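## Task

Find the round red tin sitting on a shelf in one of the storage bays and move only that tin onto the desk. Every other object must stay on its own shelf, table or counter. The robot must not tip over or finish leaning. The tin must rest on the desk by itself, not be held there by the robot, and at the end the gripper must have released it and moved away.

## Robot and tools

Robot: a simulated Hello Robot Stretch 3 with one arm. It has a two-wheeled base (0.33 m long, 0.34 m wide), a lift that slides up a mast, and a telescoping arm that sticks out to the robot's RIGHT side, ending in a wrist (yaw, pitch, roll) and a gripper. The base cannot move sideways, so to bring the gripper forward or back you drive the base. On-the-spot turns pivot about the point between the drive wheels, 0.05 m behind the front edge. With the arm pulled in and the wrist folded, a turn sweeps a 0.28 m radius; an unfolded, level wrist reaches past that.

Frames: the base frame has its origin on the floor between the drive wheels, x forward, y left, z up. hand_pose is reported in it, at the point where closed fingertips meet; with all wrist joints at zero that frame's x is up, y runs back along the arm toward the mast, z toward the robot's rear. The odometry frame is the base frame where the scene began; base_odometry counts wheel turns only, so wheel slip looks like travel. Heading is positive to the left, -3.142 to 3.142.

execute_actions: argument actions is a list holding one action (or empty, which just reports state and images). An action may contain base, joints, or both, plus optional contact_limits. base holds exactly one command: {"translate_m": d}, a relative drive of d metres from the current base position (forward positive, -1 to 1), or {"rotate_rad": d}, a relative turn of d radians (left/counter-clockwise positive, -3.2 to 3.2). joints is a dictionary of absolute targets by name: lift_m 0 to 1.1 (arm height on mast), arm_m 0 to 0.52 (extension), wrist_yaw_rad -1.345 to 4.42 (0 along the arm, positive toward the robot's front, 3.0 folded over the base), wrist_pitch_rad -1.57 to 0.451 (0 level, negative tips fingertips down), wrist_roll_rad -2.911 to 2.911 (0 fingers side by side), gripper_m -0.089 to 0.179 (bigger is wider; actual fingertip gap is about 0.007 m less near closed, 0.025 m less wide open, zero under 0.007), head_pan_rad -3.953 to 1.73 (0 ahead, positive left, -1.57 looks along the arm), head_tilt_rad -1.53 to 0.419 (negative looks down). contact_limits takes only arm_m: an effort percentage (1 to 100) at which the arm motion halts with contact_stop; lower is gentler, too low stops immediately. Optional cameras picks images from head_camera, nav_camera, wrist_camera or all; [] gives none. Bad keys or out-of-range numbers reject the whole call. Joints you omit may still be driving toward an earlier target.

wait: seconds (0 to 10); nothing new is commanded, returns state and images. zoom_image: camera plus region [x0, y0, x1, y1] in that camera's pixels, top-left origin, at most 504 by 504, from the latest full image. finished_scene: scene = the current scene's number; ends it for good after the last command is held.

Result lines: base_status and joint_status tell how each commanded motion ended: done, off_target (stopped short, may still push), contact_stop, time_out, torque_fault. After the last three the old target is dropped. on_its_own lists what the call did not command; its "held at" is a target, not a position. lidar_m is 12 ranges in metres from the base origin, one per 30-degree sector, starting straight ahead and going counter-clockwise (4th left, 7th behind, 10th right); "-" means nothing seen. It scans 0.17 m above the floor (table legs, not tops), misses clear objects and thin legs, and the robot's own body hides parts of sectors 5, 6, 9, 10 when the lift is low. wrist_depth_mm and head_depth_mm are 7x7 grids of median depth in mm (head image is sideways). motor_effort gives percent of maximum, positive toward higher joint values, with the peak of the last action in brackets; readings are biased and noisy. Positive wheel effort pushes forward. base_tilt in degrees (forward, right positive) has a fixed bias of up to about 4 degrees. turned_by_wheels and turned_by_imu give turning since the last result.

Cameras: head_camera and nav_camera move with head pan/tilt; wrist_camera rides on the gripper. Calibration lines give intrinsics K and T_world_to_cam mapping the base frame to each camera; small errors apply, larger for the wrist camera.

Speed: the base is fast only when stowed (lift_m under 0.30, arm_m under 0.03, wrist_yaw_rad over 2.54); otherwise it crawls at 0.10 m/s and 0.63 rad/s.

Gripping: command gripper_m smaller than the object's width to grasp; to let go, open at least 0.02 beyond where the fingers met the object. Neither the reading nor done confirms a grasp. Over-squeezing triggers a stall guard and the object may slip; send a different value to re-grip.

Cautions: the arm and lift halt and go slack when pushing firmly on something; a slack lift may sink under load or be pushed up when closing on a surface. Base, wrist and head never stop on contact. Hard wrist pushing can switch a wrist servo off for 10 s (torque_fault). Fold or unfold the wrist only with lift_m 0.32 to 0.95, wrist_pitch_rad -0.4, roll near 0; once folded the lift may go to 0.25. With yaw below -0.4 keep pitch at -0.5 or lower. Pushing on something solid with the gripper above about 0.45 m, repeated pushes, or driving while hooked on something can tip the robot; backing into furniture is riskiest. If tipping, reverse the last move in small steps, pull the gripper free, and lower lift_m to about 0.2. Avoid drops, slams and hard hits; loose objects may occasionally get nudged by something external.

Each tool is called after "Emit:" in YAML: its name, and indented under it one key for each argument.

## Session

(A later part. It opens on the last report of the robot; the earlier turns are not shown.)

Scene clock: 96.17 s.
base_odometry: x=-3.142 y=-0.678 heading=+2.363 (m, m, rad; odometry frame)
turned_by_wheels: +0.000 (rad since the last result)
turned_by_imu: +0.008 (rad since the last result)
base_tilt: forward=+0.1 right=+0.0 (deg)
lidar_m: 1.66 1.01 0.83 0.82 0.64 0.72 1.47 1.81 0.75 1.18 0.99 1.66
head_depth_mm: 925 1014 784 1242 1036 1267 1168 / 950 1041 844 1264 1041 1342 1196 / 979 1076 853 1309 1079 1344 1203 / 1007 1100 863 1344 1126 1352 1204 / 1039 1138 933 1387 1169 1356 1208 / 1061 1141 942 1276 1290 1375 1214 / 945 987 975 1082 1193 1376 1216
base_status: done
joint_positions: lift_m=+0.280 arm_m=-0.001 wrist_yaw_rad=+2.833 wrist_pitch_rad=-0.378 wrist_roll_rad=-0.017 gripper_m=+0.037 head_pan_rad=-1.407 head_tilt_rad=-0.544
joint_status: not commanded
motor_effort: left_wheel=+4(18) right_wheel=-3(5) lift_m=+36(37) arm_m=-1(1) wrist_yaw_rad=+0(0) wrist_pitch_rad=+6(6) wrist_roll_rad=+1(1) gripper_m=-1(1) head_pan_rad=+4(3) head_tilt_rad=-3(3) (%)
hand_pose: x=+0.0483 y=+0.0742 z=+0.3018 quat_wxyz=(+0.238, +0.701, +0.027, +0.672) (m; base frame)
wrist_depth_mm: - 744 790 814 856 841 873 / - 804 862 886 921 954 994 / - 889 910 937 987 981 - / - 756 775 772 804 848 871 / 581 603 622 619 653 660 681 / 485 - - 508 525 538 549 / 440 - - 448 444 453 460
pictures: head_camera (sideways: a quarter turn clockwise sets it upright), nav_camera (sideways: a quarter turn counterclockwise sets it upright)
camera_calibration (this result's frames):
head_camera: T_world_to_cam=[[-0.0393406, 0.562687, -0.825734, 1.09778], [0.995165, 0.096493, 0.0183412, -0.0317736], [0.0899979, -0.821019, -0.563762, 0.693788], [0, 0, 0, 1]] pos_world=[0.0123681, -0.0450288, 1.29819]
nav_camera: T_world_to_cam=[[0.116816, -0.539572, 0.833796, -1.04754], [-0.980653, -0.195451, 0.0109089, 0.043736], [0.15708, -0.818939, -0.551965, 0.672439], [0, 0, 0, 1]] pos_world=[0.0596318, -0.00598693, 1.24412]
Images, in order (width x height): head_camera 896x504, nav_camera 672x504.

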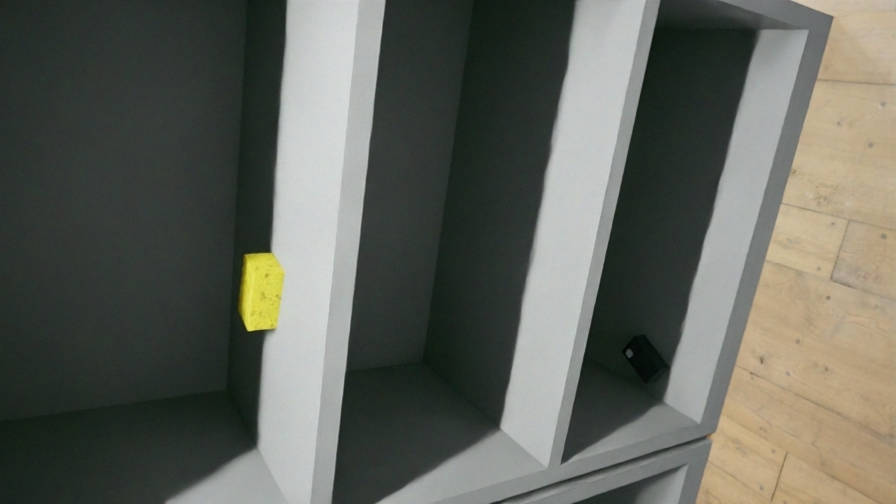

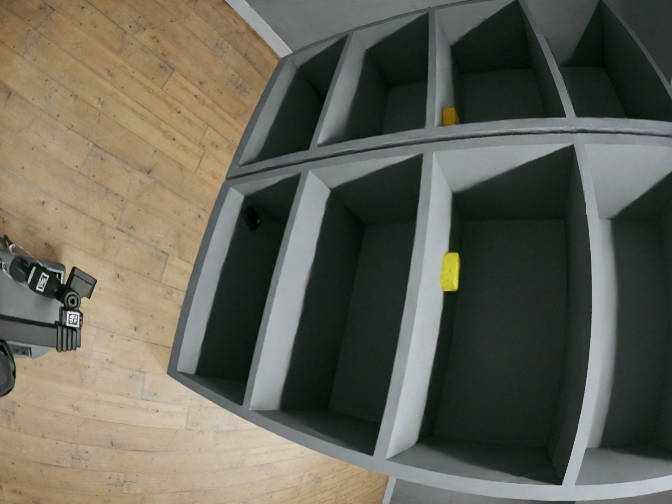

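Emit:
execute_actions:
  actions:
    - {"base":{"translate_m":-1.0}}
  cameras: []

Emit:
execute_actions:
  actions:
    - {"base":{"rotate_rad":-1.55},"joints":{"head_pan_rad":0.8}}
  cameras: []

Emit:
execute_actions:
  actions:
    - {"base":{"translate_m":1.0}}
  cameras: []

Emit:
execute_actions:
  actions:
    - {"base":{"translate_m":1.0}}
  cameras: ["nav_camera"]

Scene clock: 112.13 s.
base_odometry: x=-2.429 y=-1.380 heading=+2.364 (m, m, rad; odometry frame)
turned_by_wheels: +0.000 (rad since the last result)
turned_by_imu: -0.005 (rad since the last result)
base_tilt: forward=+0.1 right=+0.0 (deg)
lidar_m: 2.39 0.71 0.61 1.00 0.91 1.13 0.48 0.78 1.97 2.08 0.96 0.97
head_depth_mm: 3030 3247 3238 2290 1757 1421 1195 / 3041 3330 3281 2302 1755 1425 1193 / 3046 3338 3308 2296 1773 1432 1199 / 3106 3416 2940 2324 1778 1439 1205 / 1827 2033 2492 2317 1771 1440 1212 / 2165 2406 2691 2351 1732 1441 1208 / 2230 2416 2348 1273 1334 1370 1213
base_status: done
joint_positions: lift_m=+0.280 arm_m=-0.001 wrist_yaw_rad=+2.833 wrist_pitch_rad=-0.378 wrist_roll_rad=-0.017 gripper_m=+0.037 head_pan_rad=-1.407 head_tilt_rad=-0.544
joint_status: not commanded
motor_effort: left_wheel=+5(10) right_wheel=-3(9) lift_m=+37(36) arm_m=-1(1) wrist_yaw_rad=+0(0) wrist_pitch_rad=+6(6) wrist_roll_rad=+1(1) gripper_m=-1(0) head_pan_rad=+4(3) head_tilt_rad=-3(3) (%)
hand_pose: x=+0.0483 y=+0.0742 z=+0.3018 quat_wxyz=(+0.238, +0.701, +0.027, +0.672) (m; base frame)
wrist_depth_mm: - 906 933 615 603 625 - / - - - 676 653 704 - / - - 990 737 719 - - / - 758 772 770 782 828 861 / 573 603 609 622 654 652 668 / 486 - - 510 533 536 548 / 439 - - 446 442 456 454
pictures: none
No camera images: the call's "cameras" was empty. Leave "cameras" out to get every camera's image.

Scene clock: 114.30 s.
base_odometry: x=-2.429 y=-1.380 heading=+0.814 (m, m, rad; odometry frame)
turned_by_wheels: -1.550 (rad since the last result)
turned_by_imu: -1.520 (rad since the last result)
base_tilt: forward=+0.1 right=+0.0 (deg)
lidar_m: 2.08 0.95 1.74 2.27 0.70 0.61 1.00 0.91 1.13 0.48 0.77 2.04
head_depth_mm: 970 2306 2591 2277 1746 1414 1192 / 892 999 1144 1326 1594 1424 1197 / 821 914 1034 1177 1379 1417 1198 / 786 872 994 1149 1337 1400 1201 / 1537 1374 1818 1577 1713 1445 1207 / 1464 1520 1732 1961 1789 1443 1210 / 1385 1589 2336 2323 1776 1446 1216
base_status: done
joint_positions: lift_m=+0.280 arm_m=-0.001 wrist_yaw_rad=+2.833 wrist_pitch_rad=-0.378 wrist_roll_rad=-0.017 gripper_m=+0.037 head_pan_rad=+0.793 head_tilt_rad=-0.544
joint_status: all done
motor_effort: left_wheel=+4(17) right_wheel=-3(10) lift_m=+36(37) arm_m=-1(2) wrist_yaw_rad=-1(0) wrist_pitch_rad=+6(6) wrist_roll_rad=+1(1) gripper_m=+0(0) head_pan_rad=+4(49) head_tilt_rad=-3(2) (%)
hand_pose: x=+0.0483 y=+0.0742 z=+0.3018 quat_wxyz=(+0.238, +0.701, +0.027, +0.672) (m; base frame)
wrist_depth_mm: - - - - - 821 798 / - - - - - 888 895 / - 996 - - - 980 - / - 751 767 778 820 856 857 / 575 615 599 629 664 664 677 / 478 - - 520 533 537 552 / 438 - - 450 448 453 460
pictures: none
No camera images: the call's "cameras" was empty. Leave "cameras" out to get every camera's image.

Scene clock: 119.30 s.
base_odometry: x=-1.742 y=-0.653 heading=+0.814 (m, m, rad; odometry frame)
turned_by_wheels: +0.000 (rad since the last result)
turned_by_imu: +0.008 (rad since the last result)
base_tilt: forward=+0.0 right=-0.1 (deg)
lidar_m: 1.29 1.11 1.73 0.57 0.65 1.55 1.56 1.02 0.93 1.33 1.49 2.39
head_depth_mm: 1401 1400 1634 1291 1432 1420 1193 / 1552 1560 1784 1555 1656 1423 1194 / 1561 1633 1850 1990 1719 1429 1198 / 1450 1592 1781 2027 1770 1439 1203 / 2189 2393 2492 2268 1775 1435 1208 / 2129 2311 2542 2336 1783 1443 1211 / 2024 2218 2402 2363 1792 1450 879
base_status: done
joint_positions: lift_m=+0.280 arm_m=-0.001 wrist_yaw_rad=+2.833 wrist_pitch_rad=-0.378 wrist_roll_rad=-0.017 gripper_m=+0.037 head_pan_rad=+0.793 head_tilt_rad=-0.544
joint_status: not commanded
motor_effort: left_wheel=+3(18) right_wheel=-3(6) lift_m=+36(36) arm_m=-1(2) wrist_yaw_rad=+1(1) wrist_pitch_rad=+6(6) wrist_roll_rad=+1(1) gripper_m=+0(1) head_pan_rad=+4(3) head_tilt_rad=-3(3) (%)
hand_pose: x=+0.0483 y=+0.0742 z=+0.3018 quat_wxyz=(+0.238, +0.701, +0.027, +0.672) (m; base frame)
wrist_depth_mm: - 536 550 - - - - / - 580 586 - - - - / - 643 652 998 - - - / - 704 716 774 830 821 867 / 589 606 615 623 643 651 683 / 482 - - 515 534 535 545 / 439 - - 445 448 459 459
pictures: none
No camera images: the call's "cameras" was empty. Leave "cameras" out to get every camera's image.

Scene clock: 124.33 s.
base_odometry: x=-1.056 y=+0.074 heading=+0.814 (m, m, rad; odometry frame)
turned_by_wheels: +0.000 (rad since the last result)
turned_by_imu: +0.007 (rad since the last result)
base_tilt: forward=+0.0 right=+0.0 (deg)
lidar_m: 1.39 0.44 0.37 0.37 1.13 1.02 1.96 1.70 1.54 1.53 1.69 1.81
head_depth_mm: 1550 1733 1902 2128 1751 1420 1197 / 394 443 504 601 1651 1388 1203 / 365 406 458 523 612 737 928 / 340 376 419 473 544 641 783 / 318 349 386 432 491 567 673 / 299 326 358 398 446 509 592 / 287 306 334 368 410 461 530
base_status: done
joint_positions: lift_m=+0.280 arm_m=-0.001 wrist_yaw_rad=+2.833 wrist_pitch_rad=-0.378 wrist_roll_rad=-0.017 gripper_m=+0.037 head_pan_rad=+0.793 head_tilt_rad=-0.544
joint_status: not commanded
motor_effort: left_wheel=+3(16) right_wheel=-2(6) lift_m=+36(37) arm_m=-1(2) wrist_yaw_rad=+0(0) wrist_pitch_rad=+6(6) wrist_roll_rad=+1(1) gripper_m=+0(0) head_pan_rad=+3(4) head_tilt_rad=-3(3) (%)
hand_pose: x=+0.0483 y=+0.0742 z=+0.3018 quat_wxyz=(+0.238, +0.701, +0.027, +0.672) (m; base frame)
wrist_depth_mm: - - - 374 379 397 409 / - - - 407 417 431 - / - - 947 447 465 474 - / - 747 769 503 513 540 862 / 581 595 620 555 586 608 669 / 484 - - 508 531 539 567 / 443 - - 450 448 460 461
pictures: nav_camera (sideways: a quarter turn counterclockwise sets it upright)
camera_calibration (this result's frames):
nav_camera: T_world_to_cam=[[0.367798, 0.412096, 0.833607, -1.04882], [0.734971, -0.678011, 0.0108977, 0.0332853], [0.569686, 0.608669, -0.55225, 0.670293], [0, 0, 0, 1]] pos_world=[-0.0205653, 0.0467961, 1.24411]
Images, in order (width x height): nav_camera 672x504.

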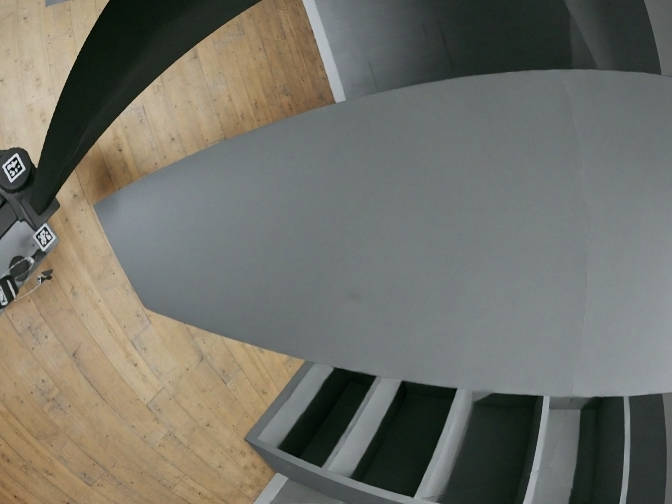

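Close to the unit end (drift). Steer slightly right.

Emit:
execute_actions:
  actions:
    - {"base":{"rotate_rad":-0.2}}
  cameras: []

Emit:
execute_actions:
  actions:
    - {"base":{"translate_m":0.65},"joints":{"head_pan_rad":1.2}}
  cameras: ["nav_camera","head_camera"]

Scene clock: 130.30 s.
base_odometry: x=-1.056 y=+0.074 heading=+0.614 (m, m, rad; odometry frame)
turned_by_wheels: -0.200 (rad since the last result)
turned_by_imu: -0.195 (rad since the last result)
base_tilt: forward=+0.0 right=+0.0 (deg)
lidar_m: 1.40 0.52 0.38 0.37 1.33 1.02 2.52 1.70 1.59 1.54 1.60 1.87
head_depth_mm: 1594 1641 1818 1977 1686 1417 1188 / 1708 1833 1938 2124 1758 1423 1196 / 1651 1784 1970 2162 1767 1432 1206 / 412 455 507 571 655 768 930 / 373 408 450 500 563 646 754 / 342 371 404 444 494 556 634 / 315 339 367 400 439 489 547
base_status: done
joint_positions: lift_m=+0.280 arm_m=-0.001 wrist_yaw_rad=+2.833 wrist_pitch_rad=-0.378 wrist_roll_rad=-0.017 gripper_m=+0.037 head_pan_rad=+0.793 head_tilt_rad=-0.544
joint_status: not commanded
motor_effort: left_wheel=+4(15) right_wheel=-3(9) lift_m=+36(36) arm_m=-1(1) wrist_yaw_rad=+0(0) wrist_pitch_rad=+6(6) wrist_roll_rad=+1(1) gripper_m=+1(1) head_pan_rad=+4(3) head_tilt_rad=-3(3) (%)
hand_pose: x=+0.0483 y=+0.0742 z=+0.3018 quat_wxyz=(+0.238, +0.701, +0.027, +0.672) (m; base frame)
wrist_depth_mm: - - 362 391 429 471 - / - - 401 433 470 - - / - 996 433 470 525 - - / - 756 491 533 587 839 866 / 576 594 561 587 622 658 670 / 483 - - 513 534 534 555 / 440 - - 449 453 470 464
pictures: none
No camera images: the call's "cameras" was empty. Leave "cameras" out to get every camera's image.

Scene clock: 134.17 s.
base_odometry: x=-0.525 y=+0.449 heading=+0.614 (m, m, rad; odometry frame)
turned_by_wheels: +0.000 (rad since the last result)
turned_by_imu: +0.005 (rad since the last result)
base_tilt: forward=+0.0 right=+0.0 (deg)
lidar_m: 1.16 0.78 1.42 0.82 0.46 0.52 1.63 2.16 1.60 1.51 1.59 1.20
head_depth_mm: 1252 1334 1565 1348 1556 1336 1189 / 1195 1283 1511 1422 1651 1419 1197 / 1188 1287 1472 1672 1717 1426 1199 / 1926 2100 2263 2218 1761 1436 1204 / 1893 2085 2326 2315 1776 1442 1207 / 1845 2017 2245 2336 1782 1437 1209 / 1763 1920 2121 2249 1799 1444 1211
base_status: done
joint_positions: lift_m=+0.280 arm_m=-0.001 wrist_yaw_rad=+2.833 wrist_pitch_rad=-0.378 wrist_roll_rad=-0.017 gripper_m=+0.037 head_pan_rad=+1.193 head_tilt_rad=-0.544
joint_status: all done
motor_effort: left_wheel=+4(17) right_wheel=-3(7) lift_m=+37(37) arm_m=-1(1) wrist_yaw_rad=+1(0) wrist_pitch_rad=+6(6) wrist_roll_rad=+1(1) gripper_m=+0(0) head_pan_rad=+3(33) head_tilt_rad=-2(3) (%)
hand_pose: x=+0.0483 y=+0.0742 z=+0.3018 quat_wxyz=(+0.238, +0.701, +0.027, +0.672) (m; base frame)
wrist_depth_mm: - 962 - - - - 990 / - - - - - - 615 / - 941 - - - 951 678 / - 740 752 786 810 780 723 / 421 609 631 624 645 660 679 / 462 - - 507 530 544 549 / 439 - - 444 441 461 463
pictures: head_camera (sideways: a quarter turn clockwise sets it upright), nav_camera (sideways: a quarter turn counterclockwise sets it upright)
camera_calibration (this result's frames):
head_camera: T_world_to_cam=[[-0.256653, -0.502654, -0.825511, 1.09882], [-0.902333, 0.43065, 0.0183145, -0.0201641], [0.3463, 0.749586, -0.56409, 0.692651], [0, 0, 0, 1]] pos_world=[0.0239556, 0.0418082, 1.29817]
nav_camera: T_world_to_cam=[[0.178359, 0.522817, 0.833577, -1.04763], [0.940948, -0.338376, 0.0108959, 0.0320312], [0.287759, 0.782409, -0.552296, 0.672073], [0, 0, 0, 1]] pos_world=[-0.0366814, 0.0327196, 1.24411]
Images, in order (width x height): head_camera 896x504, nav_camera 672x504.

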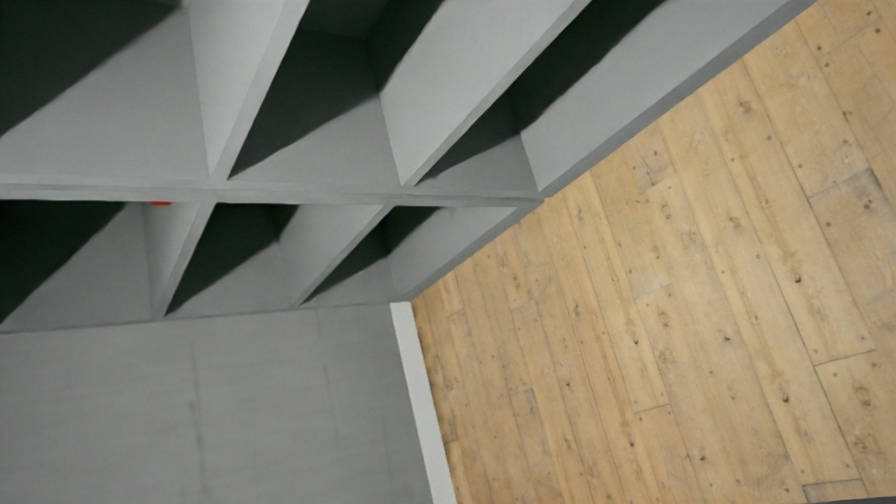

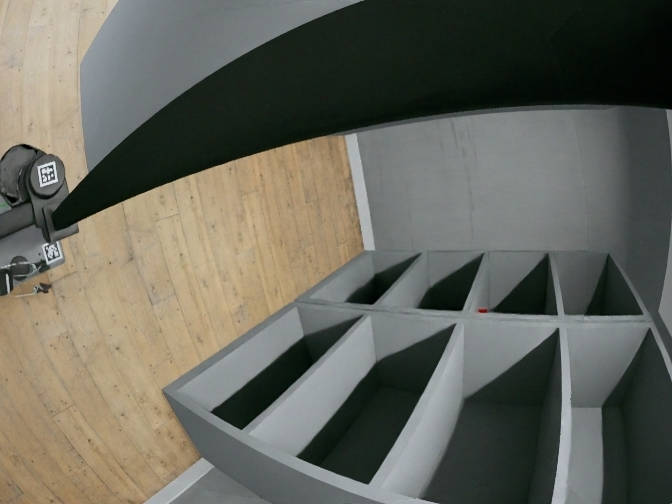

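Emit:
execute_actions:
  actions:
    - {"base":{"rotate_rad":1.72},"joints":{"head_pan_rad":-0.9,"head_tilt_rad":-0.3}}
  cameras: ["nav_camera"]

Emit:
execute_actions:
  actions:
    - {"base":{"translate_m":1.0},"joints":{"head_pan_rad":-1.3}}
  cameras: ["nav_camera","head_camera"]

Scene clock: 144.93 s.
base_odometry: x=-0.525 y=+0.449 heading=+2.334 (m, m, rad; odometry frame)
turned_by_wheels: +1.720 (rad since the last result)
turned_by_imu: +1.688 (rad since the last result)
base_tilt: forward=+0.1 right=+0.0 (deg)
lidar_m: 0.55 0.42 0.62 2.84 1.91 1.55 1.52 1.44 1.17 0.89 0.78 1.42
head_depth_mm: 637 660 706 756 820 909 1048 / 1101 1194 1278 977 1379 1043 1268 / 1211 1306 1391 1087 1411 1178 1317 / 1356 1451 1529 1642 1429 1613 1361 / 1317 1371 1441 1528 1528 1666 1401 / 1207 1251 1331 1437 1568 1673 1413 / 1175 1773 2048 2190 2231 1803 1421
base_status: done
joint_positions: lift_m=+0.280 arm_m=-0.001 wrist_yaw_rad=+2.833 wrist_pitch_rad=-0.378 wrist_roll_rad=-0.017 gripper_m=+0.037 head_pan_rad=-0.893 head_tilt_rad=-0.310
joint_status: all done
motor_effort: left_wheel=-4(13) right_wheel=+3(12) lift_m=+37(37) arm_m=-2(2) wrist_yaw_rad=+0(1) wrist_pitch_rad=+6(6) wrist_roll_rad=+1(1) gripper_m=+0(0) head_pan_rad=-4(50) head_tilt_rad=+5(25) (%)
hand_pose: x=+0.0483 y=+0.0742 z=+0.3018 quat_wxyz=(+0.238, +0.701, +0.027, +0.672) (m; base frame)
wrist_depth_mm: - - - - - 475 341 / - - - - - 479 340 / - 991 - - 803 481 356 / - 744 759 791 764 481 384 / 575 604 608 629 635 496 426 / 488 - - 515 532 497 513 / 435 - - 442 446 450 463
pictures: nav_camera (sideways: a quarter turn counterclockwise sets it upright)
camera_calibration (this result's frames):
nav_camera: T_world_to_cam=[[0.236325, -0.250257, 0.938894, -1.18536], [-0.760126, -0.64952, 0.0182021, 0.0328914], [0.605276, -0.71798, -0.343725, 0.398736], [0, 0, 0, 1]] pos_world=[0.0637868, 0.0110032, 1.24939]
Images, in order (width x height): nav_camera 672x504.

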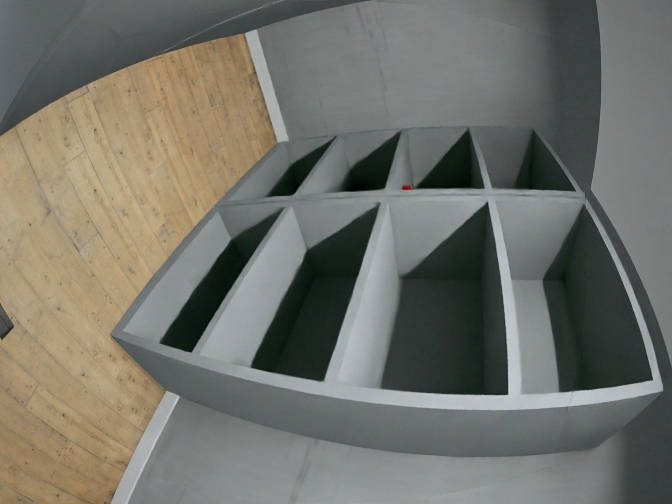

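Scene clock: 151.10 s.
base_odometry: x=-1.216 y=+1.171 heading=+2.334 (m, m, rad; odometry frame)
turned_by_wheels: +0.000 (rad since the last result)
turned_by_imu: +1.148 (rad since the last result)
base_tilt: forward=+0.0 right=-0.1 (deg)
lidar_m: - - 2.30 2.01 2.01 1.49 0.84 1.29 1.14 1.76 0.16 0.15
head_depth_mm: 1503 1582 1700 1801 1961 1756 1386 / 1490 1583 1685 1807 1944 1761 1405 / 1486 1571 1667 1798 1934 1782 1405 / 1479 1564 1671 1784 1929 1790 1415 / 1386 1171 1017 899 803 725 660 / 459 433 410 389 369 352 340 / 312 300 300 - - - -
base_status: done
joint_positions: lift_m=+0.280 arm_m=-0.001 wrist_yaw_rad=+2.909 wrist_pitch_rad=-0.413 wrist_roll_rad=-0.016 gripper_m=+0.037 head_pan_rad=-1.333 head_tilt_rad=-0.299
joint_status: head_pan_rad off_target (ended at -1.333, target -1.300)
on_its_own: wrist_yaw_rad is held at +2.891, not at its first target +2.833, by its stall guard, which is not easing now; wrist_yaw_rad is at rest, and its effort (-21) is outside its rest range (-12 to +12)
motor_effort: left_wheel=+16(100) right_wheel=+13(100) lift_m=+39(44) arm_m=-2(3) wrist_yaw_rad=-21(67) wrist_pitch_rad=+20(29) wrist_roll_rad=+0(0) gripper_m=+7(17) head_pan_rad=+18(71) head_tilt_rad=+0(43) (%)
hand_pose: x=+0.0306 y=+0.0747 z=+0.2939 quat_wxyz=(+0.224, +0.698, +0.066, +0.677) (m; base frame)
wrist_depth_mm: - - - - 121 90 71 / - - - - 127 93 73 / 875 - 933 903 134 97 76 / 699 - 715 698 141 100 78 / 563 556 589 573 144 105 80 / 482 486 - 484 143 109 83 / - - - 247 183 114 86
pictures: head_camera (sideways: a quarter turn clockwise sets it upright), nav_camera (sideways: a quarter turn counterclockwise sets it upright)
camera_calibration (this result's frames):
head_camera: T_world_to_cam=[[-0.0298968, 0.348102, -0.93698, 1.24284], [0.983774, 0.176148, 0.0340518, -0.0521661], [0.176901, -0.920759, -0.34772, 0.412141], [0, 0, 0, 1]] pos_world=[0.0155684, -0.0439629, 1.3096]
nav_camera: T_world_to_cam=[[0.105059, -0.317714, 0.942348, -1.18907], [-0.964343, -0.264009, 0.0185005, 0.0337483], [0.24291, -0.91069, -0.334122, 0.38845], [0, 0, 0, 1]] pos_world=[0.0631096, -0.0151174, 1.24968]
Images, in order (width x height): head_camera 896x504, nav_camera 672x504.

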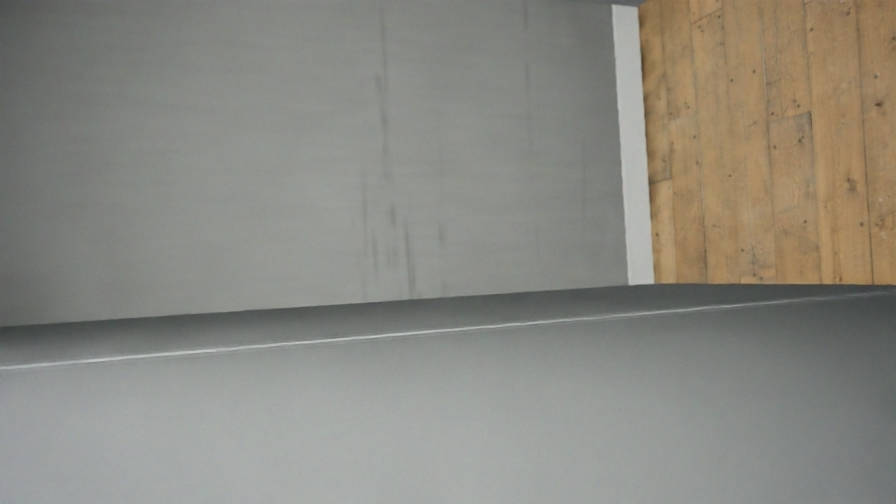

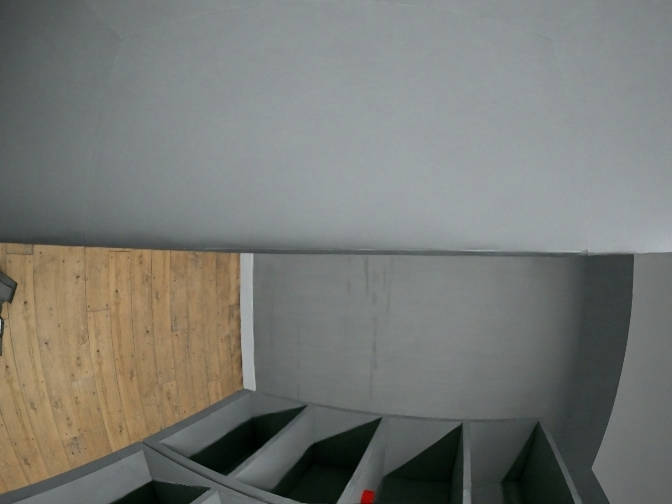

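Emit:
execute_actions:
  actions:
    - {"base":{"translate_m":-0.45}}
  cameras: ["nav_camera"]

Scene clock: 162.57 s.
base_odometry: x=-0.905 y=+0.845 heading=+2.334 (m, m, rad; odometry frame)
turned_by_wheels: +0.000 (rad since the last result)
turned_by_imu: -0.002 (rad since the last result)
base_tilt: forward=+0.1 right=+0.0 (deg)
lidar_m: 0.52 2.88 2.18 1.88 1.71 0.99 0.40 0.40 0.99 0.96 1.02 0.59
head_depth_mm: 1531 1634 1706 1798 1356 1498 1214 / 1544 1643 1734 1847 1992 1732 1397 / 1575 1676 1771 1913 2053 1788 1404 / 1562 1673 1770 1912 2062 1787 1416 / 1570 1662 1766 1904 2039 1802 1418 / 1559 1665 1778 1864 1983 1771 1427 / 1539 1564 1524 1486 1441 1404 1360
base_status: done
joint_positions: lift_m=+0.280 arm_m=-0.001 wrist_yaw_rad=+2.893 wrist_pitch_rad=-0.381 wrist_roll_rad=-0.016 gripper_m=+0.037 head_pan_rad=-1.307 head_tilt_rad=-0.296
joint_status: not commanded
on_its_own: wrist_yaw_rad is held at +2.891, not at its first target +2.833, by its stall guard, which is not easing now; head_pan_rad moved +0.026 to your old target -1.300
motor_effort: left_wheel=+0(14) right_wheel=+0(5) lift_m=+40(39) arm_m=-3(2) wrist_yaw_rad=-2(21) wrist_pitch_rad=+7(20) wrist_roll_rad=+0(0) gripper_m=+1(7) head_pan_rad=+4(18) head_tilt_rad=-2(2) (%)
hand_pose: x=+0.0351 y=+0.0776 z=+0.3012 quat_wxyz=(+0.219, +0.700, +0.049, +0.678) (m; base frame)
wrist_depth_mm: - - - - - - - / - - - - - - - / 944 983 - - - - - / 707 - 757 772 803 843 851 / 585 - 613 622 647 662 676 / 496 490 - 518 527 536 543 / - - - 442 451 455 450
pictures: nav_camera (sideways: a quarter turn counterclockwise sets it upright)
camera_calibration (this result's frames):
nav_camera: T_world_to_cam=[[0.112434, -0.312053, 0.943388, -1.19047], [-0.957241, -0.288693, 0.0185917, 0.0335862], [0.266548, -0.90514, -0.331169, 0.384463], [0, 0, 0, 1]] pos_world=[0.0635225, -0.0138024, 1.24978]
Images, in order (width x height): nav_camera 672x504.

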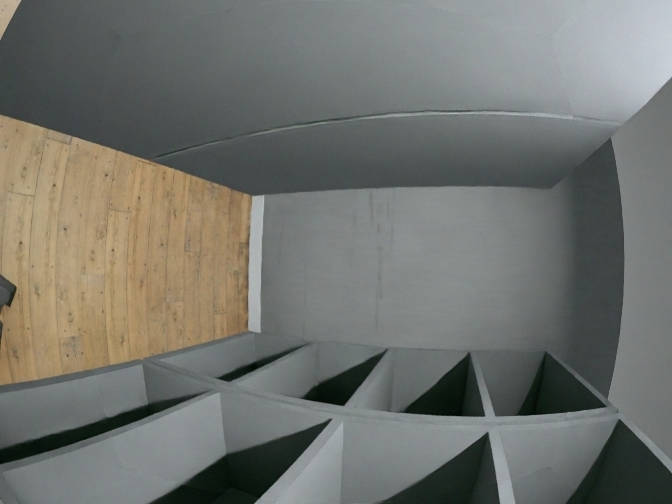

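Emit:
execute_actions:
  actions:
    - {"base":{"rotate_rad":-1.38},"joints":{"head_pan_rad":0}}
  cameras: ["nav_camera"]

Scene clock: 170.20 s.
base_odometry: x=-0.905 y=+0.845 heading=+0.954 (m, m, rad; odometry frame)
turned_by_wheels: -1.380 (rad since the last result)
turned_by_imu: -1.353 (rad since the last result)
base_tilt: forward=+0.0 right=-0.1 (deg)
lidar_m: 1.86 0.78 0.55 0.52 2.86 2.01 1.88 1.30 0.91 0.40 0.87 0.96
head_depth_mm: 1531 866 904 934 1001 1046 1163 / 1545 1662 1742 1857 1594 1670 1360 / 1575 1657 1776 1901 2055 1782 1411 / 1578 1670 1782 1904 2046 1796 1423 / 1553 1649 1757 1882 2028 1808 1416 / 1546 1641 1745 1860 1997 1817 1433 / 1533 1623 1704 1812 1822 1688 1430
base_status: done
joint_positions: lift_m=+0.280 arm_m=-0.001 wrist_yaw_rad=+2.893 wrist_pitch_rad=-0.381 wrist_roll_rad=-0.016 gripper_m=+0.037 head_pan_rad=-0.007 head_tilt_rad=-0.297
joint_status: all done
on_its_own: wrist_yaw_rad is held at +2.891, not at its first target +2.833, by its stall guard, which is not easing now
motor_effort: left_wheel=+4(17) right_wheel=-3(8) lift_m=+39(39) arm_m=-3(3) wrist_yaw_rad=-1(2) wrist_pitch_rad=+7(7) wrist_roll_rad=+0(1) gripper_m=+1(1) head_pan_rad=+3(51) head_tilt_rad=-1(2) (%)
hand_pose: x=+0.0351 y=+0.0776 z=+0.3012 quat_wxyz=(+0.219, +0.700, +0.049, +0.678) (m; base frame)
wrist_depth_mm: - - 515 542 576 624 690 / - - 571 570 656 686 795 / 934 991 633 653 727 796 909 / 714 - 688 716 777 832 883 / 575 - 617 621 649 652 664 / 485 487 - 525 529 534 550 / - - - 439 440 463 457
pictures: nav_camera (sideways: a quarter turn counterclockwise sets it upright)
camera_calibration (this result's frames):
nav_camera: T_world_to_cam=[[0.331125, 0.0248288, 0.94326, -1.19164], [0.0220228, -0.999585, 0.0185804, 0.0276274], [0.94333, 0.0146207, -0.331535, 0.38081], [0, 0, 0, 1]] pos_world=[0.0347446, 0.0516352, 1.24977]
Images, in order (width x height): nav_camera 672x504.

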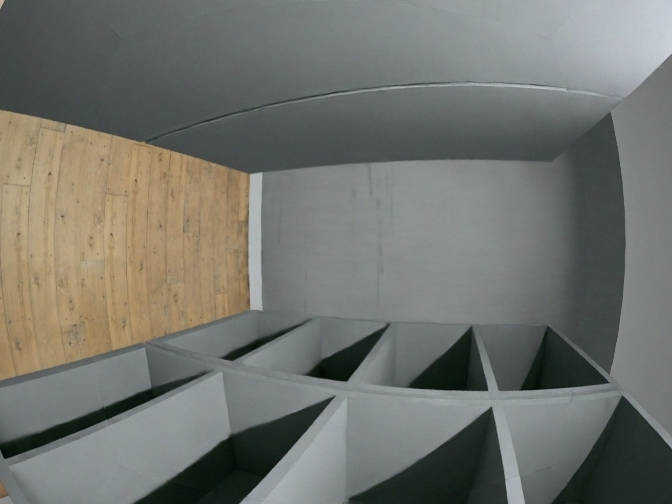

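Emit:
execute_actions:
  actions:
    - {"base":{"rotate_rad":0.25}}
  cameras: []

Emit:
execute_actions:
  actions:
    - {"base":{"translate_m":0.85}}
  cameras: []

Emit:
execute_actions:
  actions:
    - {"base":{"rotate_rad":-0.25},"joints":{"head_pan_rad":-1.3,"head_tilt_rad":-0.5,"lift_m":0.8}}
  cameras: ["head_camera","nav_camera"]

Scene clock: 179.10 s.
base_odometry: x=-0.905 y=+0.845 heading=+1.204 (m, m, rad; odometry frame)
turned_by_wheels: +0.250 (rad since the last result)
turned_by_imu: +0.246 (rad since the last result)
base_tilt: forward=+0.1 right=+0.0 (deg)
lidar_m: 1.17 0.62 0.52 0.52 2.29 1.88 1.88 1.05 0.87 0.40 0.95 0.97
head_depth_mm: 1505 1601 1703 1809 1929 1769 1393 / 1526 1621 1730 1858 1992 1765 1404 / 1552 1649 1773 1882 2042 1794 1411 / 1586 1686 1782 1924 2069 1779 1412 / 1605 1681 1772 1846 1870 1740 1426 / 1274 1286 1293 1309 1320 1322 1330 / 990 996 1003 1011 1015 1017 1026
base_status: done
joint_positions: lift_m=+0.280 arm_m=-0.001 wrist_yaw_rad=+2.893 wrist_pitch_rad=-0.381 wrist_roll_rad=-0.016 gripper_m=+0.037 head_pan_rad=-0.007 head_tilt_rad=-0.297
joint_status: not commanded
on_its_own: wrist_yaw_rad is held at +2.891, not at its first target +2.833, by its stall guard, which is not easing now
motor_effort: left_wheel=-3(12) right_wheel=+3(9) lift_m=+40(40) arm_m=-2(3) wrist_yaw_rad=-2(2) wrist_pitch_rad=+7(7) wrist_roll_rad=+0(0) gripper_m=+2(1) head_pan_rad=+4(4) head_tilt_rad=-2(1) (%)
hand_pose: x=+0.0351 y=+0.0776 z=+0.3012 quat_wxyz=(+0.219, +0.700, +0.049, +0.678) (m; base frame)
wrist_depth_mm: - - - 517 517 522 522 / - - - 574 568 570 570 / 941 997 - 624 620 640 634 / 724 - 758 701 683 702 702 / 580 - 617 632 639 654 669 / 487 494 - 518 527 535 550 / - - - 446 450 459 462
pictures: none
No camera images: the call's "cameras" was empty. Leave "cameras" out to get every camera's image.

Scene clock: 183.70 s.
base_odometry: x=-0.600 y=+1.639 heading=+1.204 (m, m, rad; odometry frame)
turned_by_wheels: +0.000 (rad since the last result)
turned_by_imu: +0.006 (rad since the last result)
base_tilt: forward=+0.0 right=+0.0 (deg)
lidar_m: 0.79 0.42 0.35 0.35 0.39 0.64 2.33 0.98 1.02 0.56 1.15 1.04
head_depth_mm: 820 869 929 992 1067 1153 1249 / 832 884 942 1007 1085 1181 1280 / 847 903 959 1033 1110 1203 1295 / 859 915 978 1049 1137 1232 1321 / 875 934 993 1057 1144 1217 1272 / 844 852 861 867 875 885 888 / 659 662 668 671 677 681 684
base_status: done
joint_positions: lift_m=+0.280 arm_m=-0.001 wrist_yaw_rad=+2.893 wrist_pitch_rad=-0.380 wrist_roll_rad=-0.016 gripper_m=+0.037 head_pan_rad=-0.007 head_tilt_rad=-0.297
joint_status: not commanded
on_its_own: wrist_yaw_rad is held at +2.891, not at its first target +2.833, by its stall guard, which is not easing now
motor_effort: left_wheel=-4(12) right_wheel=+3(11) lift_m=+39(39) arm_m=-3(3) wrist_yaw_rad=-2(1) wrist_pitch_rad=+7(7) wrist_roll_rad=+0(0) gripper_m=+0(2) head_pan_rad=+4(5) head_tilt_rad=-1(1) (%)
hand_pose: x=+0.0352 y=+0.0776 z=+0.3012 quat_wxyz=(+0.219, +0.700, +0.048, +0.678) (m; base frame)
wrist_depth_mm: - 350 353 353 363 361 364 / - 386 387 390 400 399 404 / 413 416 419 426 435 432 435 / 455 - 468 475 478 487 502 / 512 - 514 529 534 543 558 / 490 490 - 512 537 536 543 / - - - 431 441 454 459
pictures: none
No camera images: the call's "cameras" was empty. Leave "cameras" out to get every camera's image.

Scene clock: 189.27 s.
base_odometry: x=-0.600 y=+1.639 heading=+0.954 (m, m, rad; odometry frame)
turned_by_wheels: -0.250 (rad since the last result)
turned_by_imu: -0.244 (rad since the last result)
base_tilt: forward=+0.1 right=+0.0 (deg)
lidar_m: 1.03 0.52 0.37 0.35 0.36 0.47 2.71 0.97 1.07 0.57 0.58 1.09
head_depth_mm: 792 867 900 622 1091 870 1125 / 805 885 904 661 1096 874 1153 / 449 495 544 610 717 831 1134 / 460 502 561 632 748 866 1089 / 853 941 937 713 1115 939 1168 / 869 960 946 721 1118 947 1168 / 887 981 882 727 1122 980 1183
base_status: done
joint_positions: lift_m=+0.800 arm_m=-0.001 wrist_yaw_rad=+2.893 wrist_pitch_rad=-0.380 wrist_roll_rad=-0.016 gripper_m=+0.037 head_pan_rad=-1.293 head_tilt_rad=-0.494
joint_status: all done
on_its_own: wrist_yaw_rad is held at +2.891, not at its first target +2.833, by its stall guard, which is not easing now
motor_effort: left_wheel=+4(14) right_wheel=-3(9) lift_m=+46(49) arm_m=-3(3) wrist_yaw_rad=-1(2) wrist_pitch_rad=+7(7) wrist_roll_rad=+0(0) gripper_m=+0(0) head_pan_rad=-4(52) head_tilt_rad=-3(22) (%)
hand_pose: x=+0.0352 y=+0.0776 z=+0.8211 quat_wxyz=(+0.219, +0.700, +0.048, +0.678) (m; base frame)
wrist_depth_mm: - 329 347 376 400 442 486 / - 352 373 414 443 494 542 / 348 392 409 455 498 557 627 / 379 - 456 505 546 617 703 / 417 - 491 564 636 738 874 / 464 499 - 674 776 891 945 / 511 557 669 750 909 - 967
pictures: head_camera (sideways: a quarter turn clockwise sets it upright), nav_camera (sideways: a quarter turn counterclockwise sets it upright)
camera_calibration (this result's frames):
head_camera: T_world_to_cam=[[-0.091608, 0.514498, -0.852584, 1.13311], [0.977477, 0.209929, 0.021656, -0.0359826], [0.190125, -0.831397, -0.522141, 0.639026], [0, 0, 0, 1]] pos_world=[0.0174798, -0.0441458, 1.30052]
nav_camera: T_world_to_cam=[[0.165848, -0.482355, 0.860133, -1.08218], [-0.952244, -0.305082, 0.0125206, 0.0414637], [0.256372, -0.821132, -0.509917, 0.617126], [0, 0, 0, 1]] pos_world=[0.0607464, -0.00260203, 1.24498]
Images, in order (width x height): head_camera 896x504, nav_camera 672x504.

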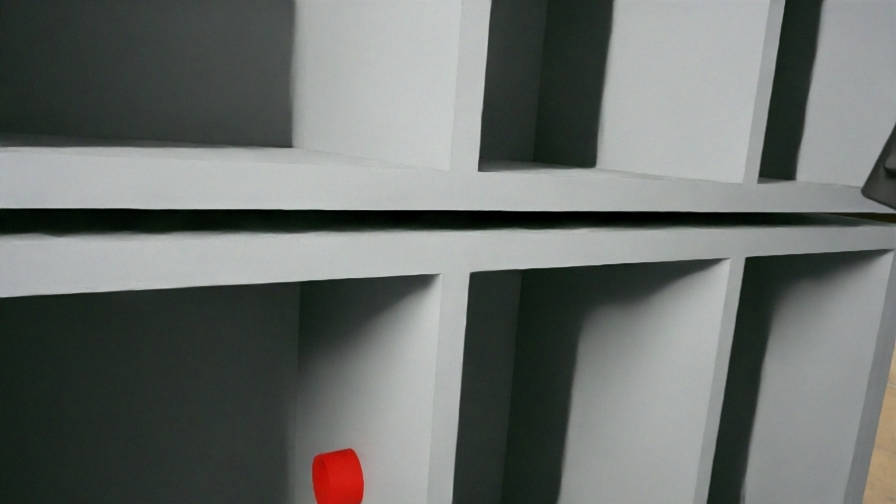

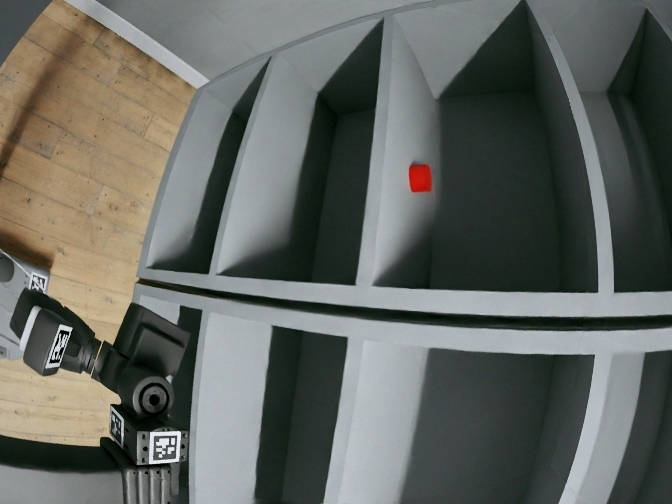

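Emit:
execute_actions:
  actions:
    - {"base":{"translate_m":0.45},"joints":{"lift_m":0.88,"wrist_yaw_rad":0,"wrist_pitch_rad":-0.4,"gripper_m":0.15}}
  cameras: []

Emit:
execute_actions:
  actions:
    - {"joints":{"wrist_pitch_rad":0,"head_pan_rad":-1.57,"head_tilt_rad":-0.6}}

Scene clock: 213.33 s.
base_odometry: x=-0.340 y=+2.006 heading=+0.954 (m, m, rad; odometry frame)
turned_by_wheels: +0.000 (rad since the last result)
turned_by_imu: +0.004 (rad since the last result)
base_tilt: forward=+0.1 right=+0.0 (deg)
lidar_m: 0.58 0.55 0.39 0.37 0.38 0.50 1.24 1.36 0.62 1.00 0.79 0.61
head_depth_mm: 775 848 894 623 1091 917 - / 788 866 904 627 1092 913 - / 805 886 915 632 1101 878 1163 / 820 899 926 669 1108 882 1163 / 837 917 936 676 1118 910 1166 / 854 941 945 680 1118 941 1175 / 859 924 886 724 1010 949 1119
base_status: done
joint_positions: lift_m=+0.880 arm_m=-0.001 wrist_yaw_rad=+0.002 wrist_pitch_rad=-0.414 wrist_roll_rad=-0.016 gripper_m=+0.150 head_pan_rad=-1.293 head_tilt_rad=-0.494
joint_status: all done
motor_effort: left_wheel=+4(12) right_wheel=-3(4) lift_m=+46(48) arm_m=-3(3) wrist_yaw_rad=-3(5) wrist_pitch_rad=+6(7) wrist_roll_rad=+0(0) gripper_m=+0(100) head_pan_rad=-5(4) head_tilt_rad=-3(3) (%)
hand_pose: x=-0.0210 y=-0.3692 z=+0.8933 quat_wxyz=(+0.698, +0.148, -0.686, -0.144) (m; base frame)
wrist_depth_mm: 613 264 267 268 271 275 279 / 701 749 726 752 736 443 315 / 715 815 844 832 823 437 342 / 709 808 828 864 790 441 377 / 624 690 691 695 685 439 691 / 546 544 575 576 579 - 622 / 680 875 880 941 614 610 -
pictures: none
No camera images: the call's "cameras" was empty. Leave "cameras" out to get every camera's image.

Scene clock: 214.33 s.
base_odometry: x=-0.340 y=+2.006 heading=+0.954 (m, m, rad; odometry frame)
turned_by_wheels: +0.000 (rad since the last result)
turned_by_imu: +0.000 (rad since the last result)
base_tilt: forward=+0.1 right=+0.0 (deg)
lidar_m: 0.58 0.55 0.39 0.37 0.38 0.50 1.24 1.36 0.62 1.00 0.79 0.61
head_depth_mm: 696 718 663 759 802 868 - / 821 904 704 968 964 879 - / 818 907 707 1161 1062 - - / 809 906 711 1150 1033 1215 1132 / 804 894 690 1148 972 1218 1134 / 795 887 723 1147 1005 894 1129 / 791 880 728 1131 1009 898 1135
base_status: not commanded
joint_positions: lift_m=+0.880 arm_m=-0.001 wrist_yaw_rad=+0.002 wrist_pitch_rad=-0.022 wrist_roll_rad=-0.016 gripper_m=+0.150 head_pan_rad=-1.563 head_tilt_rad=-0.592
joint_status: all done
motor_effort: left_wheel=+4(4) right_wheel=-3(3) lift_m=+46(46) arm_m=-3(3) wrist_yaw_rad=-2(3) wrist_pitch_rad=+9(9) wrist_roll_rad=+0(0) gripper_m=+0(1) head_pan_rad=-4(27) head_tilt_rad=-4(14) (%)
hand_pose: x=-0.0209 y=-0.4000 z=+0.9890 quat_wxyz=(+0.713, +0.009, -0.701, -0.007) (m; base frame)
wrist_depth_mm: 681 696 705 717 701 444 301 / 687 698 718 744 757 441 310 / 640 727 739 754 708 438 320 / 302 304 312 317 325 355 330 / 696 789 817 806 773 379 341 / 730 829 866 867 742 - 364 / 701 750 743 778 710 446 375
pictures: head_camera (sideways: a quarter turn clockwise sets it upright), nav_camera (sideways: a quarter turn counterclockwise sets it upright), wrist_camera
camera_calibration (this result's frames):
head_camera: T_world_to_cam=[[0.0482131, 0.601388, -0.797501, 1.06044], [0.998082, -0.0600515, 0.0150551, -0.0275123], [-0.0388372, -0.796697, -0.603129, 0.745789], [0, 0, 0, 1]] pos_world=[0.00529652, -0.0452213, 1.29593]
nav_camera: T_world_to_cam=[[0.0319149, -0.59099, 0.806047, -1.01084], [-0.999105, -0.0412612, 0.00930637, 0.0459355], [0.0277585, -0.805623, -0.591778, 0.725024], [0, 0, 0, 1]] pos_world=[0.0580297, -0.0114055, 1.24341]
wrist_camera: T_world_to_cam=[[-0.997417, 0.0315084, 0.0645493, -0.0797569], [-0.0567348, 0.205549, -0.977001, 1.0754], [-0.0440517, -0.978139, -0.203231, -0.0206702], [0, 0, 0, 1]] pos_world=[-0.0194492, -0.238752, 1.05161]
Images, in order (width x height): head_camera 896x504, nav_camera 672x504, wrist_camera 644x364.

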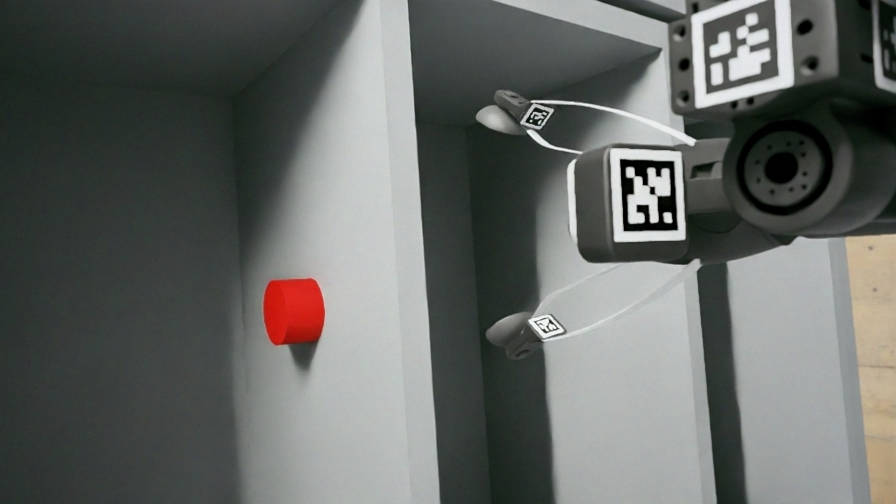

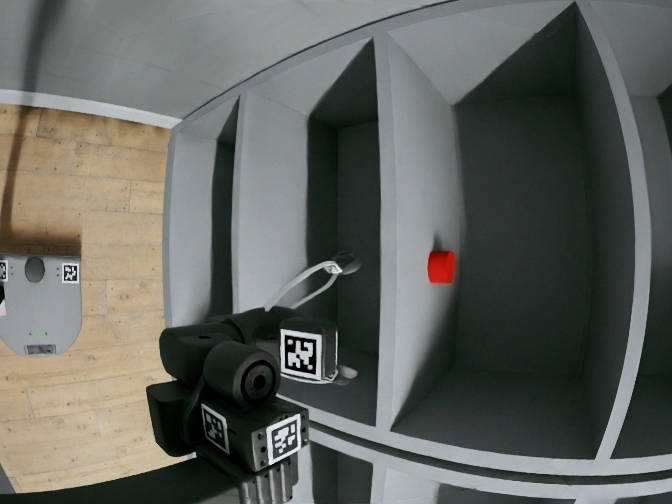

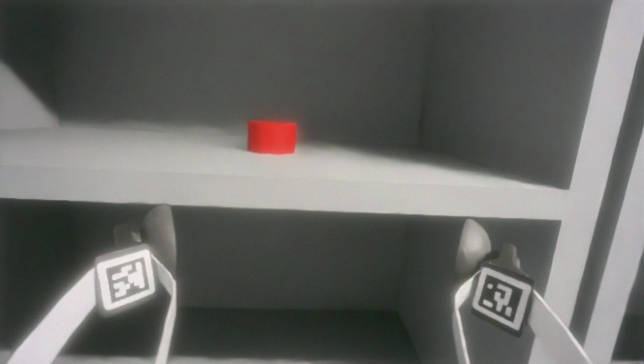

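Emit:
execute_actions:
  actions:
    - {"base":{"translate_m":0.065},"joints":{"lift_m":0.92}}
  cameras: []

Emit:
execute_actions:
  actions:
    - {"joints":{"arm_m":0.2}}
  cameras: ["wrist_camera","head_camera"]

Scene clock: 223.30 s.
base_odometry: x=-0.303 y=+2.059 heading=+0.954 (m, m, rad; odometry frame)
turned_by_wheels: +0.000 (rad since the last result)
turned_by_imu: +0.001 (rad since the last result)
base_tilt: forward=+0.1 right=-0.1 (deg)
lidar_m: 0.52 0.53 0.39 0.37 0.38 0.51 1.25 1.42 0.66 0.99 0.72 0.55
head_depth_mm: 803 869 698 890 958 - - / 820 903 703 1127 1020 - - / 814 907 709 1158 - - - / 810 901 686 1141 999 1228 1135 / 798 894 718 592 1000 1212 1129 / 794 885 722 1143 1007 891 1134 / 789 875 727 1128 1008 899 1131
base_status: done
joint_positions: lift_m=+0.920 arm_m=-0.001 wrist_yaw_rad=+0.002 wrist_pitch_rad=-0.020 wrist_roll_rad=-0.016 gripper_m=+0.150 head_pan_rad=-1.563 head_tilt_rad=-0.592
joint_status: all done
motor_effort: left_wheel=+4(11) right_wheel=-2(5) lift_m=+45(46) arm_m=-3(3) wrist_yaw_rad=-2(3) wrist_pitch_rad=+8(9) wrist_roll_rad=+0(0) gripper_m=+1(0) head_pan_rad=-4(4) head_tilt_rad=-4(4) (%)
hand_pose: x=-0.0210 y=-0.4001 z=+1.0294 quat_wxyz=(+0.713, +0.008, -0.701, -0.007) (m; base frame)
wrist_depth_mm: 610 695 688 716 716 559 377 / 621 723 710 748 740 544 368 / 636 741 745 733 767 534 371 / 402 429 458 477 544 491 363 / 308 309 315 321 331 338 340 / 633 827 843 834 864 - 373 / 706 748 804 819 809 559 378
pictures: none
No camera images: the call's "cameras" was empty. Leave "cameras" out to get every camera's image.

Scene clock: 226.03 s.
base_odometry: x=-0.303 y=+2.059 heading=+0.954 (m, m, rad; odometry frame)
turned_by_wheels: +0.000 (rad since the last result)
turned_by_imu: +0.000 (rad since the last result)
base_tilt: forward=+0.1 right=+0.0 (deg)
lidar_m: 0.52 0.53 0.39 0.37 0.38 0.51 1.26 1.42 0.66 0.99 0.72 0.55
head_depth_mm: 802 869 738 - 946 1009 1122 / 822 902 786 - 961 1228 1143 / 813 908 796 - 963 1208 1138 / 804 899 702 1155 985 1213 1139 / 801 891 759 1147 1002 1215 1135 / 795 885 720 1147 1002 895 1131 / 786 875 726 1136 1013 895 1129
base_status: not commanded
joint_positions: lift_m=+0.920 arm_m=+0.200 wrist_yaw_rad=+0.001 wrist_pitch_rad=-0.020 wrist_roll_rad=-0.016 gripper_m=+0.150 head_pan_rad=-1.563 head_tilt_rad=-0.593
joint_status: all done
motor_effort: left_wheel=+4(4) right_wheel=-2(2) lift_m=+45(45) arm_m=+4(2) wrist_yaw_rad=-2(2) wrist_pitch_rad=+8(8) wrist_roll_rad=+0(0) gripper_m=+0(0) head_pan_rad=-3(4) head_tilt_rad=-3(4) (%)
hand_pose: x=-0.0212 y=-0.6003 z=+1.0294 quat_wxyz=(+0.713, +0.008, -0.701, -0.007) (m; base frame)
wrist_depth_mm: 501 498 510 527 529 517 364 / 518 525 522 533 554 535 363 / 534 539 547 542 554 522 356 / 393 420 443 322 538 485 354 / 245 273 264 273 289 333 311 / 188 173 187 194 199 - 211 / 136 141 144 148 151 148 160
pictures: head_camera (sideways: a quarter turn clockwise sets it upright), wrist_camera
camera_calibration (this result's frames):
head_camera: T_world_to_cam=[[0.0483988, 0.601747, -0.797219, 1.06007], [0.998063, -0.0603714, 0.0150231, -0.0274705], [-0.0390891, -0.796402, -0.603503, 0.746277], [0, 0, 0, 1]] pos_world=[0.00528232, -0.0452183, 1.2959]
wrist_camera: T_world_to_cam=[[-0.997381, 0.032729, 0.0644978, -0.0755533], [-0.056502, 0.20412, -0.977314, 1.1555], [-0.0451518, -0.978399, -0.201736, -0.210132], [0, 0, 0, 1]] pos_world=[-0.0195554, -0.43898, 1.09177]
Images, in order (width x height): head_camera 896x504, wrist_camera 644x364.

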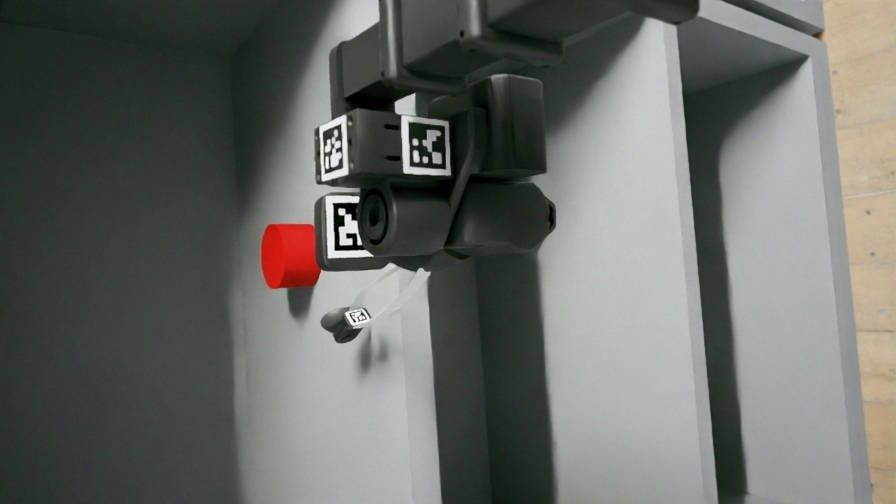

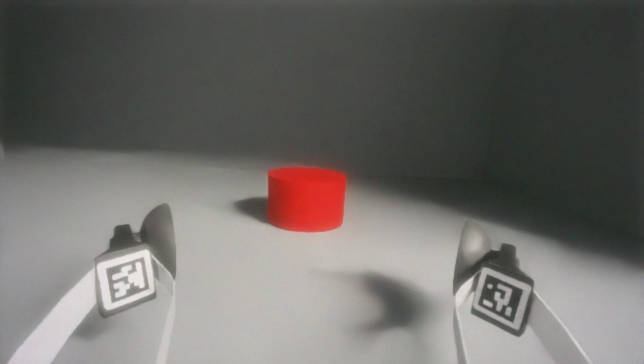

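Emit:
execute_actions:
  actions:
    - {"joints":{"arm_m":0.36,"lift_m":0.903}}
  cameras: ["wrist_camera"]

Scene clock: 237.43 s.
base_odometry: x=-0.303 y=+2.059 heading=+0.954 (m, m, rad; odometry frame)
turned_by_wheels: +0.000 (rad since the last result)
turned_by_imu: -0.011 (rad since the last result)
base_tilt: forward=+0.0 right=+0.0 (deg)
lidar_m: 0.52 0.53 0.39 0.37 0.38 0.50 1.21 1.42 0.66 1.00 0.72 0.55
head_depth_mm: 799 837 731 - 954 980 1141 / 825 907 - 1168 987 1204 1139 / 818 899 - 1165 988 1210 1151 / 809 902 - 1153 994 1209 1133 / 798 894 677 1136 1001 1216 1131 / 795 885 717 1143 1000 894 1134 / 787 875 722 1128 1010 892 1130
base_status: not commanded
joint_positions: lift_m=+0.923 arm_m=+0.360 wrist_yaw_rad=+0.000 wrist_pitch_rad=+0.005 wrist_roll_rad=-0.017 gripper_m=+0.150 head_pan_rad=-1.564 head_tilt_rad=-0.596
joint_status: lift_m contact_stop (moved +0.003 of -0.017); the others done
on_its_own: lift_m is slack since a contact_stop, until your next command for it (your +0.903 is given up)
motor_effort: left_wheel=+3(19) right_wheel=-1(3) lift_m=+39(40) arm_m=+5(24) wrist_yaw_rad=+1(11) wrist_pitch_rad=-2(46) wrist_roll_rad=+1(9) gripper_m=+1(2) head_pan_rad=-3(3) head_tilt_rad=-2(3) (%)
hand_pose: x=-0.0216 y=-0.7609 z=+1.0392 quat_wxyz=(+0.713, -0.002, -0.701, +0.001) (m; base frame)
wrist_depth_mm: 350 361 364 369 381 385 338 / 361 366 373 378 388 397 341 / 377 385 386 389 407 412 335 / 382 393 400 408 414 425 332 / 278 307 296 314 332 377 318 / 205 191 122 133 221 - 237 / 149 154 116 125 166 163 176
pictures: wrist_camera
camera_calibration (this result's frames):
wrist_camera: T_world_to_cam=[[-0.997276, 0.0357617, 0.064504, -0.0689943], [-0.0570708, 0.179814, -0.982044, 1.18426], [-0.0467183, -0.98305, -0.177283, -0.39427], [0, 0, 0, 1]] pos_world=[-0.0196395, -0.598066, 1.09755]
Images, in order (width x height): wrist_camera 644x364.

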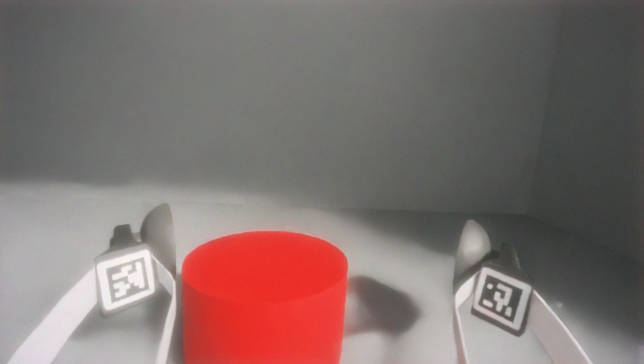

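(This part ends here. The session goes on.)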